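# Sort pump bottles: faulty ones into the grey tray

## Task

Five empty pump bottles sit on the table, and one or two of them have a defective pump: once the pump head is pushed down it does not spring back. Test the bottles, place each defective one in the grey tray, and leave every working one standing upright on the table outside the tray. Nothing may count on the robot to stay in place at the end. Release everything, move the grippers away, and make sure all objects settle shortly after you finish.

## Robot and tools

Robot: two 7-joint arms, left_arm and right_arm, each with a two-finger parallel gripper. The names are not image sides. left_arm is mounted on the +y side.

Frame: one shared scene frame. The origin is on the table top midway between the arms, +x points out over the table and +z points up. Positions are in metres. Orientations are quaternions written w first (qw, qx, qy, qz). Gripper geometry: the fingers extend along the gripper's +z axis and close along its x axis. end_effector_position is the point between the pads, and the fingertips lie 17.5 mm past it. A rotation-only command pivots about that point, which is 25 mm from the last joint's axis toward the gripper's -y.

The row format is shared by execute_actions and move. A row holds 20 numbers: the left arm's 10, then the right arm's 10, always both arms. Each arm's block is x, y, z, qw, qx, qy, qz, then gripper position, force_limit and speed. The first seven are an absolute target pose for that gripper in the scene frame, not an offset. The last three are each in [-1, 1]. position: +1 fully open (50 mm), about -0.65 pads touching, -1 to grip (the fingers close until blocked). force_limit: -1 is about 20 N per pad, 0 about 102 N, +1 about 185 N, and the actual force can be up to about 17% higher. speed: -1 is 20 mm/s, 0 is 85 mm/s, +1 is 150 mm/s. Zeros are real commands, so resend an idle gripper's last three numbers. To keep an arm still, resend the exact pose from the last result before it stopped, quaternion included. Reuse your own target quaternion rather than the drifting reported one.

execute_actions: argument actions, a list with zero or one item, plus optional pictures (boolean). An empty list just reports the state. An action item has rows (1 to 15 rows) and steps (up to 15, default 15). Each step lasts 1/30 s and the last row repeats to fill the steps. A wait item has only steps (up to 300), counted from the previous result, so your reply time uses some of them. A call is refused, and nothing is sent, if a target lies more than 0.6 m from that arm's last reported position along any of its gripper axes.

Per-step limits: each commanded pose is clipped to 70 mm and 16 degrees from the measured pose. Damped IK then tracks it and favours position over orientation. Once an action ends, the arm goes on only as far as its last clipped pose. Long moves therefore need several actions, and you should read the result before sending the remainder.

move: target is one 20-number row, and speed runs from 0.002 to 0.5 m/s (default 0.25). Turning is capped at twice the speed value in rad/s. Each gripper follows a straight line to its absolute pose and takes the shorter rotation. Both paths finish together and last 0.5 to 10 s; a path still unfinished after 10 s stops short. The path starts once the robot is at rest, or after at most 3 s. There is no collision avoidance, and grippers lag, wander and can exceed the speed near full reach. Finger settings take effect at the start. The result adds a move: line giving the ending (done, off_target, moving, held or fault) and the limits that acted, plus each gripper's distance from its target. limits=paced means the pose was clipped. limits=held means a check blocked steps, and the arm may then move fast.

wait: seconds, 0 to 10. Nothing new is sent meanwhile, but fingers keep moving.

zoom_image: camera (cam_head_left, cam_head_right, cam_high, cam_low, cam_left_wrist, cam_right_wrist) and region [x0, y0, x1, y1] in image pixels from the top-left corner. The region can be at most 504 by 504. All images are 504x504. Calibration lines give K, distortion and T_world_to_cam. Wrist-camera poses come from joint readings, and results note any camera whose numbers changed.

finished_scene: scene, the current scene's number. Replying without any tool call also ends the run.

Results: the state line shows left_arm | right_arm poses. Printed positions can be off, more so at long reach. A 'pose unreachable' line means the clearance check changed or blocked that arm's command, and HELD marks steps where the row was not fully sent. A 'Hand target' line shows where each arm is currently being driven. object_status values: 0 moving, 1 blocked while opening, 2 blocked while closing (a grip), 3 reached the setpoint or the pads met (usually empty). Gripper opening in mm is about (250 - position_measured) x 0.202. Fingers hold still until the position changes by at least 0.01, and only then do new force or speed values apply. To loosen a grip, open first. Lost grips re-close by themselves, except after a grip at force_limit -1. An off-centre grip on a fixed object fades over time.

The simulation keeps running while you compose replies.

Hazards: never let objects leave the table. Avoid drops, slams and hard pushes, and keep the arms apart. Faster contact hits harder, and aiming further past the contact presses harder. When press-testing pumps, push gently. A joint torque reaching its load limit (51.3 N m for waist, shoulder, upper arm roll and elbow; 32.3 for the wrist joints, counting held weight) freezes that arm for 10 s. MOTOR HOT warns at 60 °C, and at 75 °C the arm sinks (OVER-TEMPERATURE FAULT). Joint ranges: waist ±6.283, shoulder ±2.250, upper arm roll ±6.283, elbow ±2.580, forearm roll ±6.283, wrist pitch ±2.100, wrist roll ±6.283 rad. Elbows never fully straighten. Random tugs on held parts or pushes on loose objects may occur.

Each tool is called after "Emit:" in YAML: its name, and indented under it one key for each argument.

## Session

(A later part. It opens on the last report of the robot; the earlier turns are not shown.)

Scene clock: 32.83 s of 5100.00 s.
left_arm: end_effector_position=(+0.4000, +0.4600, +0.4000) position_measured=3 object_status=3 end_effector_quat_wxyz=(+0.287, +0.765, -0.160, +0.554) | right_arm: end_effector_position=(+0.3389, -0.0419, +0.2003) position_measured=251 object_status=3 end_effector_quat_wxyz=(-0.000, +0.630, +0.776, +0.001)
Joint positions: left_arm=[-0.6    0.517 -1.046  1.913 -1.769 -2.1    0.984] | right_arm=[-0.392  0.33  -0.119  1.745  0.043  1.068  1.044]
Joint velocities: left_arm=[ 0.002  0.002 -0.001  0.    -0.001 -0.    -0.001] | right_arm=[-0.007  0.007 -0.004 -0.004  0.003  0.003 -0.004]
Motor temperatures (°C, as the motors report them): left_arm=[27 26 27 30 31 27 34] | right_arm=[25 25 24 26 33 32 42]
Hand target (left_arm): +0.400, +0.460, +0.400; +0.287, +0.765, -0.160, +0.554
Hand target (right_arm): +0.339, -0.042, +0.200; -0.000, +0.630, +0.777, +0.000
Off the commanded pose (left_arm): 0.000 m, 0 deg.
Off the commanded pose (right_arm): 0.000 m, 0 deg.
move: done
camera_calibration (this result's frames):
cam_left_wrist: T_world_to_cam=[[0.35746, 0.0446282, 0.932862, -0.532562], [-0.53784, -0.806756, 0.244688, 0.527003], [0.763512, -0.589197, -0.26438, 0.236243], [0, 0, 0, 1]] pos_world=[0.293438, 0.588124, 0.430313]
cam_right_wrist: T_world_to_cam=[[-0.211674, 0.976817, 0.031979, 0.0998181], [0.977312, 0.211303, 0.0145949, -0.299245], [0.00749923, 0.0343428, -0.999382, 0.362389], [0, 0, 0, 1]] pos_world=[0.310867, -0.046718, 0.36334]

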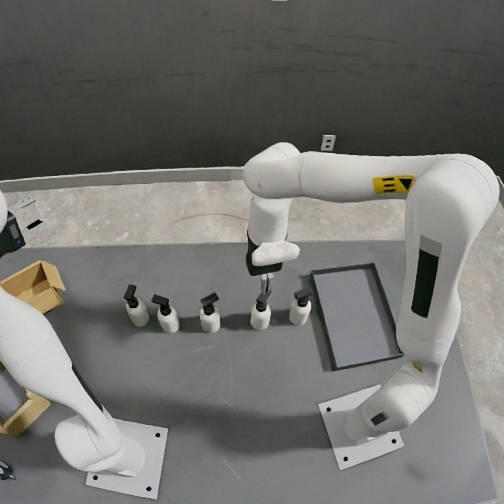

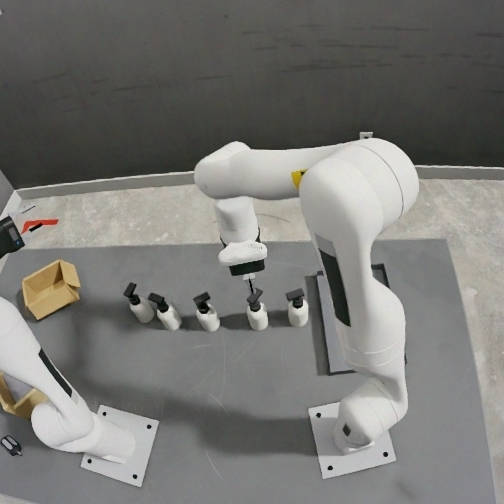

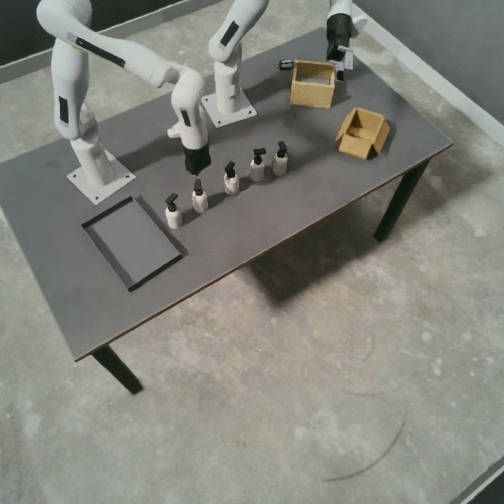

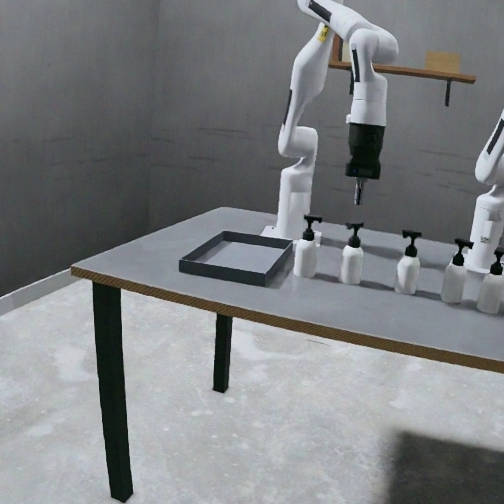

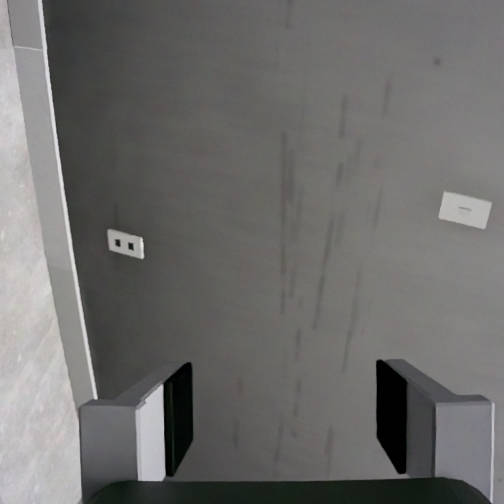

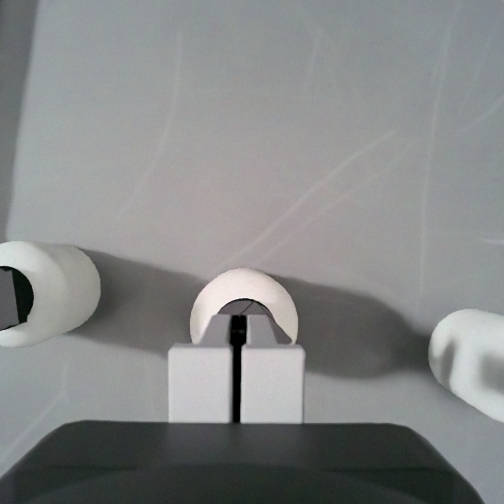

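Emit:
move:
  target: [0.40,0.46,0.40,0.287,0.765,-0.16,0.554,1,0,0,0.335,-0.041,0.17,0,0.63,0.777,0,-0.66,0,1]

Emit:
move:
  target: [0.40,0.46,0.40,0.287,0.765,-0.16,0.554,1,0,0,0.335,-0.041,0.139,0,0.63,0.777,0,-0.66,0,1]
  speed: 0.06

Emit:
move:
  target: [0.40,0.46,0.40,0.287,0.765,-0.16,0.554,1,0,0,0.335,-0.041,0.19,0,0.63,0.777,0,-0.66,0,1]
  speed: 0.15

Emit:
move:
  target: [0.40,0.46,0.40,0.287,0.765,-0.16,0.554,1,0,0,0.330,0.087,0.2,0,0.63,0.777,0,-0.66,0,1]

Emit:
zoom_image:
  camera: "cam_low"
  region: [274,170,504,320]

Scene clock: 48.30 s of 5100.00 s.
left_arm: end_effector_position=(+0.4000, +0.4600, +0.4000) position_measured=3 object_status=3 end_effector_quat_wxyz=(+0.287, +0.765, -0.160, +0.554) | right_arm: end_effector_position=(+0.3351, -0.0409, +0.1701) position_measured=251 object_status=3 end_effector_quat_wxyz=(-0.000, +0.630, +0.777, +0.000)
Joint positions: left_arm=[-0.6    0.517 -1.046  1.913 -1.769 -2.1    0.984] | right_arm=[-0.401  0.364 -0.12   1.806  0.051  0.975  1.029]
Joint velocities: left_arm=[ 0.     0.     0.     0.001 -0.     0.     0.   ] | right_arm=[-0.001  0.002 -0.     0.002  0.    -0.002 -0.   ]
Motor temperatures (°C, as the motors report them): left_arm=[27 27 27 30 31 27 34] | right_arm=[25 25 24 26 33 32 42]
Hand target (left_arm): +0.400, +0.460, +0.400; +0.287, +0.765, -0.160, +0.554
Hand target (right_arm): +0.335, -0.041, +0.170; -0.000, +0.630, +0.777, +0.000
Off the commanded pose (left_arm): 0.000 m, 0 deg.
Off the commanded pose (right_arm): 0.000 m, 0 deg.
After step 90, 11.70 s passed at rest.
move: done
camera_calibration (this result's frames):
cam_left_wrist: T_world_to_cam=[[0.357459, 0.0446282, 0.932862, -0.532562], [-0.537841, -0.806756, 0.244688, 0.527003], [0.763512, -0.589197, -0.26438, 0.236243], [0, 0, 0, 1]] pos_world=[0.293438, 0.588124, 0.430313]
cam_right_wrist: T_world_to_cam=[[-0.212715, 0.976629, 0.0307911, 0.0995296], [0.977089, 0.212375, 0.0139482, -0.295115], [0.00708298, 0.0330526, -0.999429, 0.332218], [0, 0, 0, 1]] pos_world=[0.307171, -0.0455091, 0.33308]

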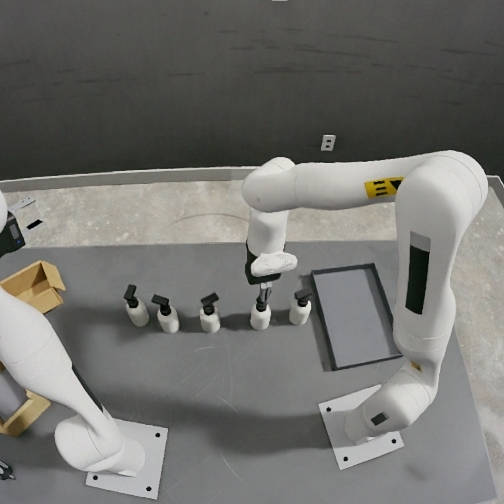

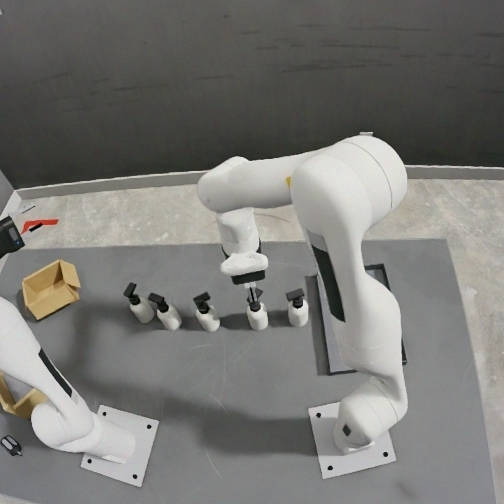

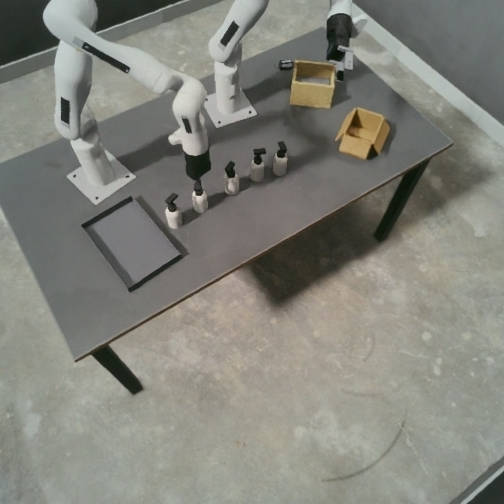

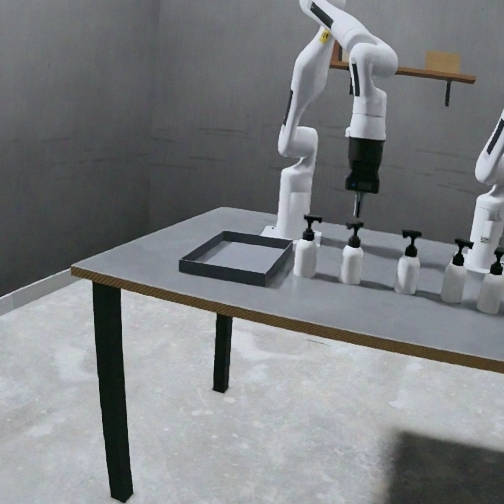

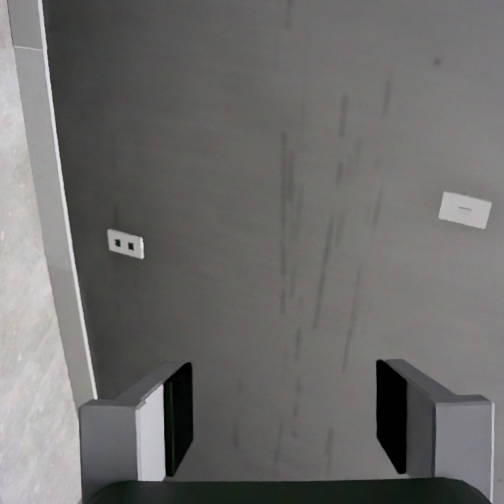

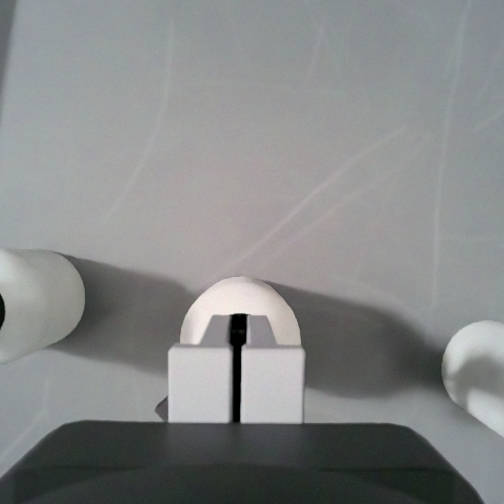

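Scene clock: 49.13 s of 5100.00 s.
left_arm: end_effector_position=(+0.4000, +0.4600, +0.4000) position_measured=3 object_status=3 end_effector_quat_wxyz=(+0.287, +0.765, -0.160, +0.554) | right_arm: end_effector_position=(+0.3370, -0.0392, +0.1436) position_measured=251 object_status=3 end_effector_quat_wxyz=(+0.001, +0.630, +0.777, +0.005)
Joint positions: left_arm=[-0.6    0.517 -1.046  1.913 -1.769 -2.1    0.984] | right_arm=[-0.403  0.401 -0.118  1.85   0.06   0.884  1.021]
Joint velocities: left_arm=[ 0.001 -0.    -0.    -0.     0.001  0.001  0.   ] | right_arm=[-0.001 -0.001 -0.     0.003 -0.    -0.003 -0.   ]
Motor temperatures (°C, as the motors report them): left_arm=[27 27 27 30 31 27 34] | right_arm=[25 25 24 26 33 32 42]
Hand target (left_arm): +0.400, +0.460, +0.400; +0.287, +0.765, -0.160, +0.554
Hand target (right_arm): +0.335, -0.041, +0.139; -0.000, +0.630, +0.777, +0.000
Off the commanded pose (left_arm): 0.000 m, 0 deg.
Off the commanded pose (right_arm): 0.005 m, 1 deg.
move: off_target (right_arm)
camera_calibration (this result's frames):
cam_left_wrist: T_world_to_cam=[[0.35746, 0.0446281, 0.932862, -0.532562], [-0.537841, -0.806756, 0.244688, 0.527003], [0.763512, -0.589197, -0.26438, 0.236243], [0, 0, 0, 1]] pos_world=[0.293438, 0.588124, 0.430313]
cam_right_wrist: T_world_to_cam=[[-0.212855, 0.976453, 0.0351092, 0.0985215], [0.976968, 0.212139, 0.0230372, -0.298177], [0.0150467, 0.0392041, -0.999118, 0.303212], [0, 0, 0, 1]] pos_world=[0.307717, -0.0448337, 0.306355]

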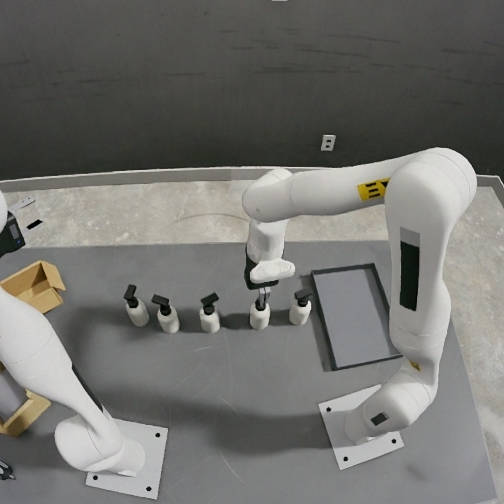

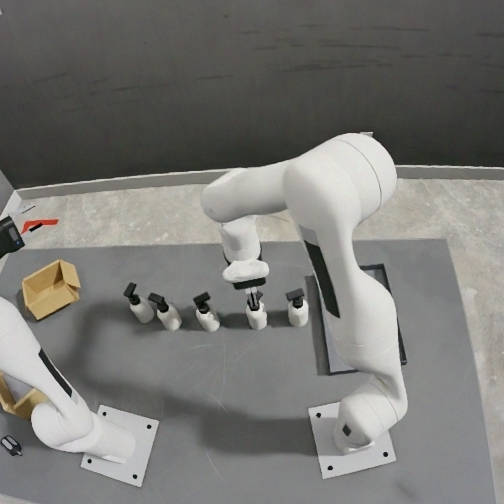

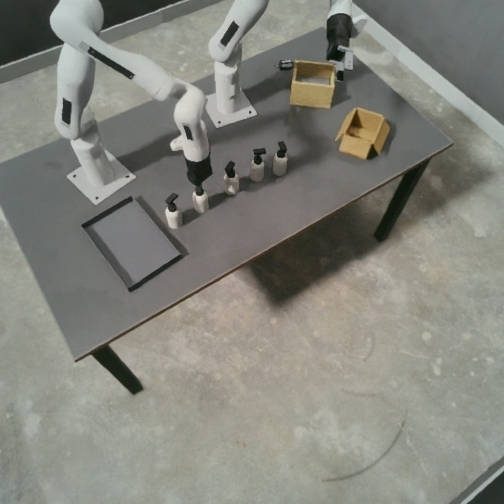

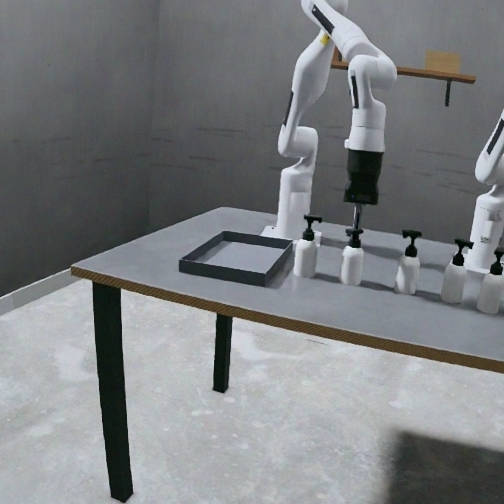

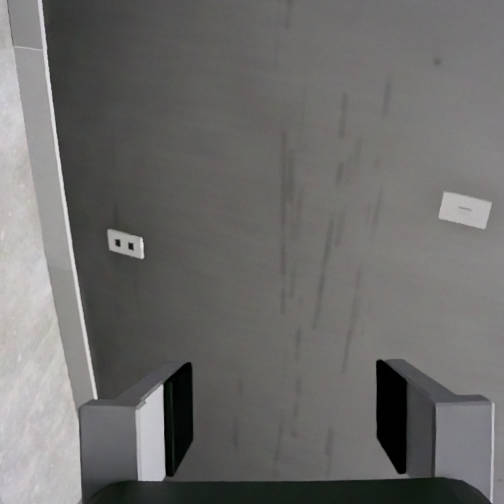

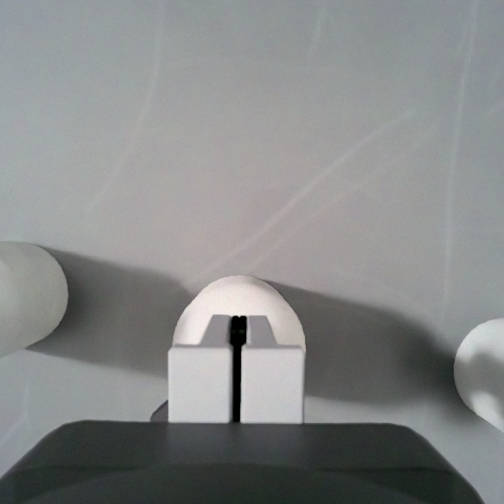

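Scene clock: 49.97 s of 5100.00 s.
left_arm: end_effector_position=(+0.4000, +0.4600, +0.4000) position_measured=3 object_status=3 end_effector_quat_wxyz=(+0.287, +0.765, -0.160, +0.554) | right_arm: end_effector_position=(+0.3349, -0.0411, +0.1899) position_measured=251 object_status=3 end_effector_quat_wxyz=(+0.000, +0.630, +0.777, -0.000)
Joint positions: left_arm=[-0.6    0.517 -1.046  1.913 -1.769 -2.1    0.984] | right_arm=[-0.399  0.337 -0.121  1.772  0.046  1.035  1.033]
Joint velocities: left_arm=[-0.    -0.    -0.002 -0.    -0.001  0.    -0.   ] | right_arm=[-0.    -0.001  0.    -0.002  0.     0.003 -0.   ]
Motor temperatures (°C, as the motors report them): left_arm=[27 27 27 30 31 27 34] | right_arm=[25 25 24 26 33 32 42]
Hand target (left_arm): +0.400, +0.460, +0.400; +0.287, +0.765, -0.160, +0.554
Hand target (right_arm): +0.335, -0.041, +0.190; +0.000, +0.630, +0.777, -0.000
Off the commanded pose (left_arm): 0.000 m, 0 deg.
Off the commanded pose (right_arm): 0.000 m, 0 deg.
move: done
camera_calibration (this result's frames):
cam_left_wrist: T_world_to_cam=[[0.35746, 0.044628, 0.932862, -0.532561], [-0.537841, -0.806756, 0.244688, 0.527003], [0.763512, -0.589197, -0.26438, 0.236243], [0, 0, 0, 1]] pos_world=[0.293438, 0.588124, 0.430313]
cam_right_wrist: T_world_to_cam=[[-0.212398, 0.976708, 0.0304806, 0.0990472], [0.977159, 0.212069, 0.0137053, -0.295064], [0.00692208, 0.0326954, -0.999441, 0.352136], [0, 0, 0, 1]] pos_world=[0.306924, -0.0456796, 0.352964]

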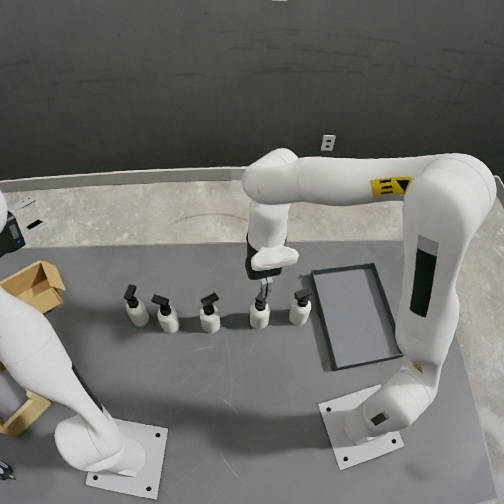

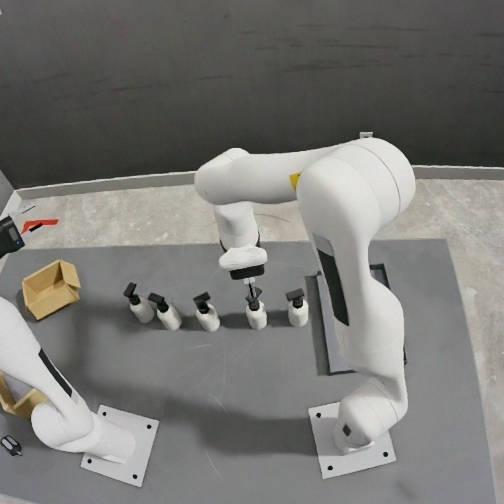

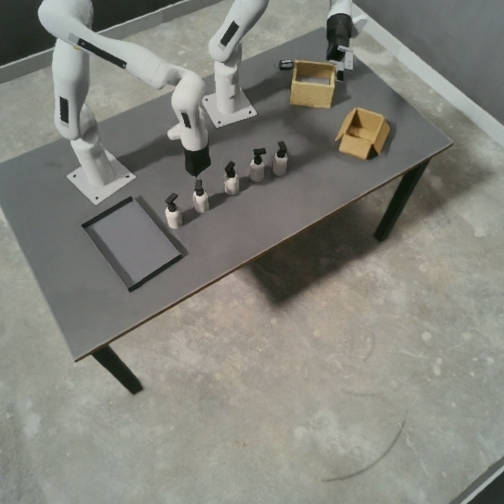

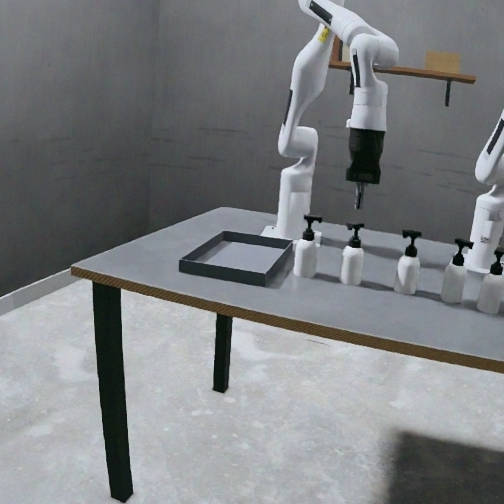

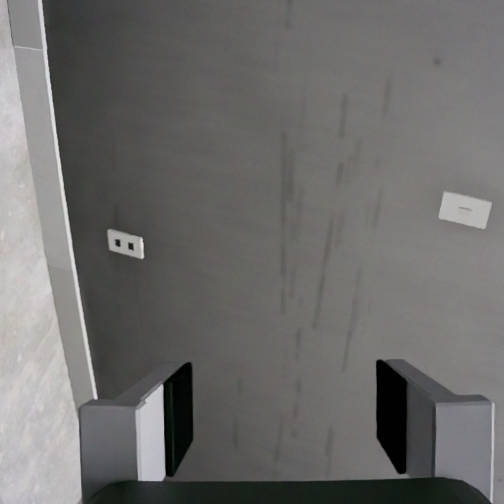

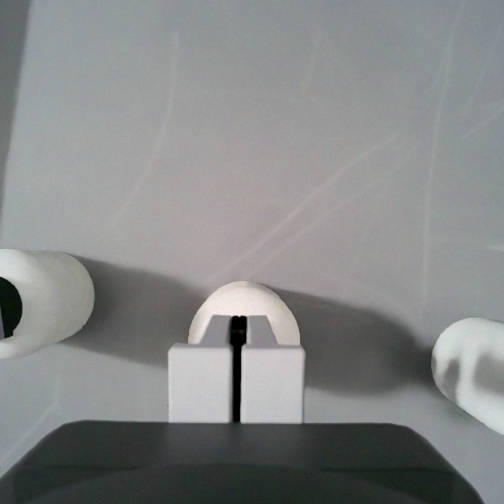

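Scene clock: 51.00 s of 5100.00 s.
left_arm: end_effector_position=(+0.4000, +0.4600, +0.4000) position_measured=3 object_status=3 end_effector_quat_wxyz=(+0.287, +0.765, -0.160, +0.554) | right_arm: end_effector_position=(+0.3298, +0.0870, +0.2006) position_measured=251 object_status=3 end_effector_quat_wxyz=(-0.000, +0.630, +0.777, +0.001)
Joint positions: left_arm=[-0.6    0.517 -1.046  1.913 -1.769 -2.1    0.984] | right_arm=[-0.603  0.504 -0.147  1.467  0.076  1.175  0.809]
Joint velocities: left_arm=[-0.    -0.001  0.     0.001  0.    -0.     0.001] | right_arm=[-0.005  0.009 -0.002 -0.005  0.001  0.004 -0.002]
Motor temperatures (°C, as the motors report them): left_arm=[27 27 27 30 31 27 34] | right_arm=[25 25 24 26 33 32 42]
Hand target (left_arm): +0.400, +0.460, +0.400; +0.287, +0.765, -0.160, +0.554
Hand target (right_arm): +0.330, +0.087, +0.200; -0.000, +0.630, +0.777, +0.000
Off the commanded pose (left_arm): 0.000 m, 0 deg.
Off the commanded pose (right_arm): 0.001 m, 0 deg.
move: done
camera_calibration (this result's frames):
cam_left_wrist: T_world_to_cam=[[0.357459, 0.0446282, 0.932862, -0.532562], [-0.537841, -0.806756, 0.244688, 0.527003], [0.763512, -0.589197, -0.26438, 0.236243], [0, 0, 0, 1]] pos_world=[0.293438, 0.588124, 0.430313]
cam_right_wrist: T_world_to_cam=[[-0.211872, 0.976774, 0.0319654, -0.0280324], [0.977269, 0.211504, 0.0145304, -0.317575], [0.00743205, 0.0343174, -0.999383, 0.358259], [0, 0, 0, 1]] pos_world=[0.301754, 0.0822552, 0.363549]

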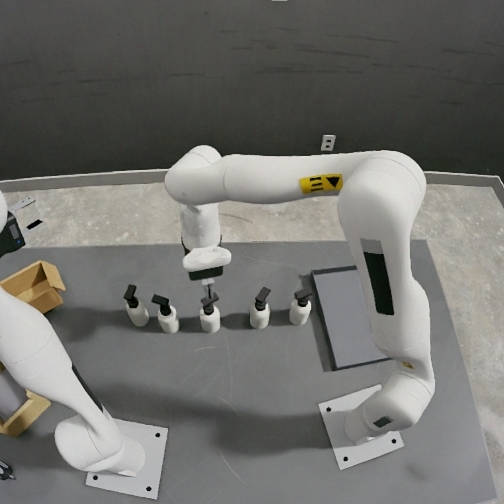

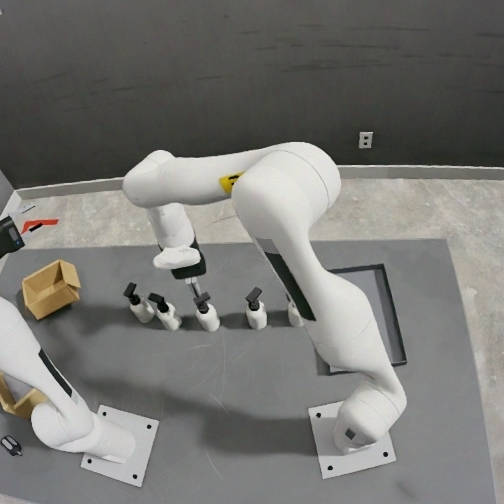

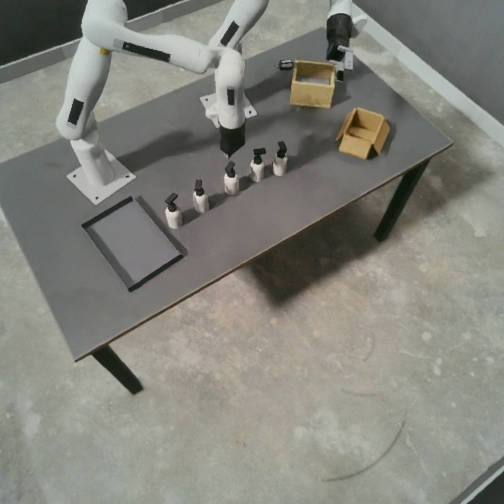

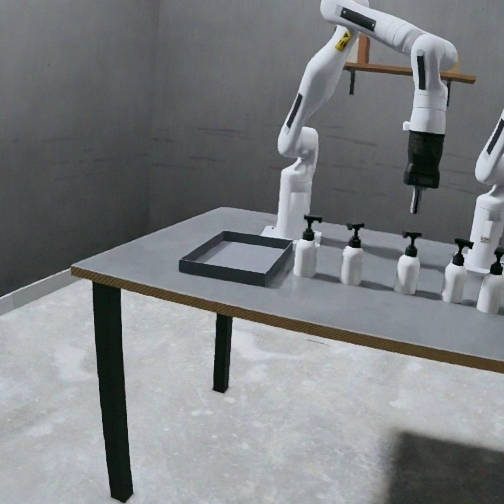

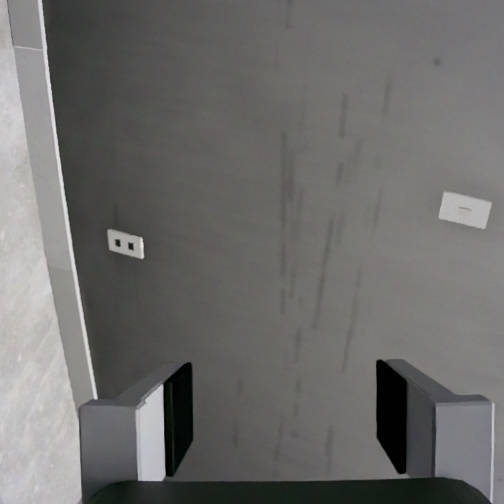

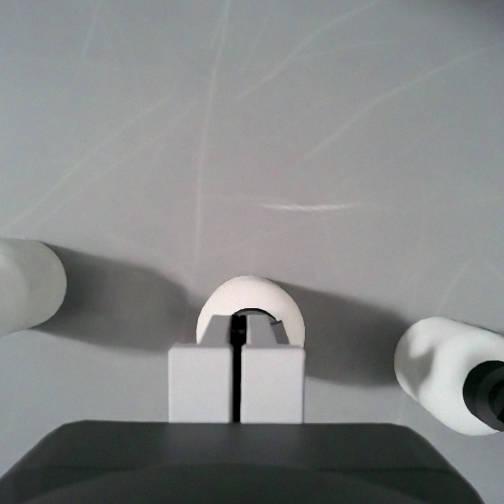

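Region (274, 170, 504, 320) of cam_low's 504x504 image, scaled by 2.191, with more detail than that image has; it fills the top 329 rows of this view, and the rest is white.

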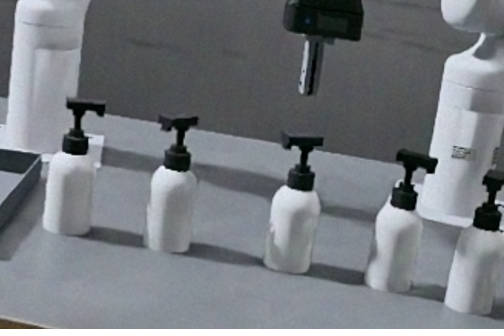

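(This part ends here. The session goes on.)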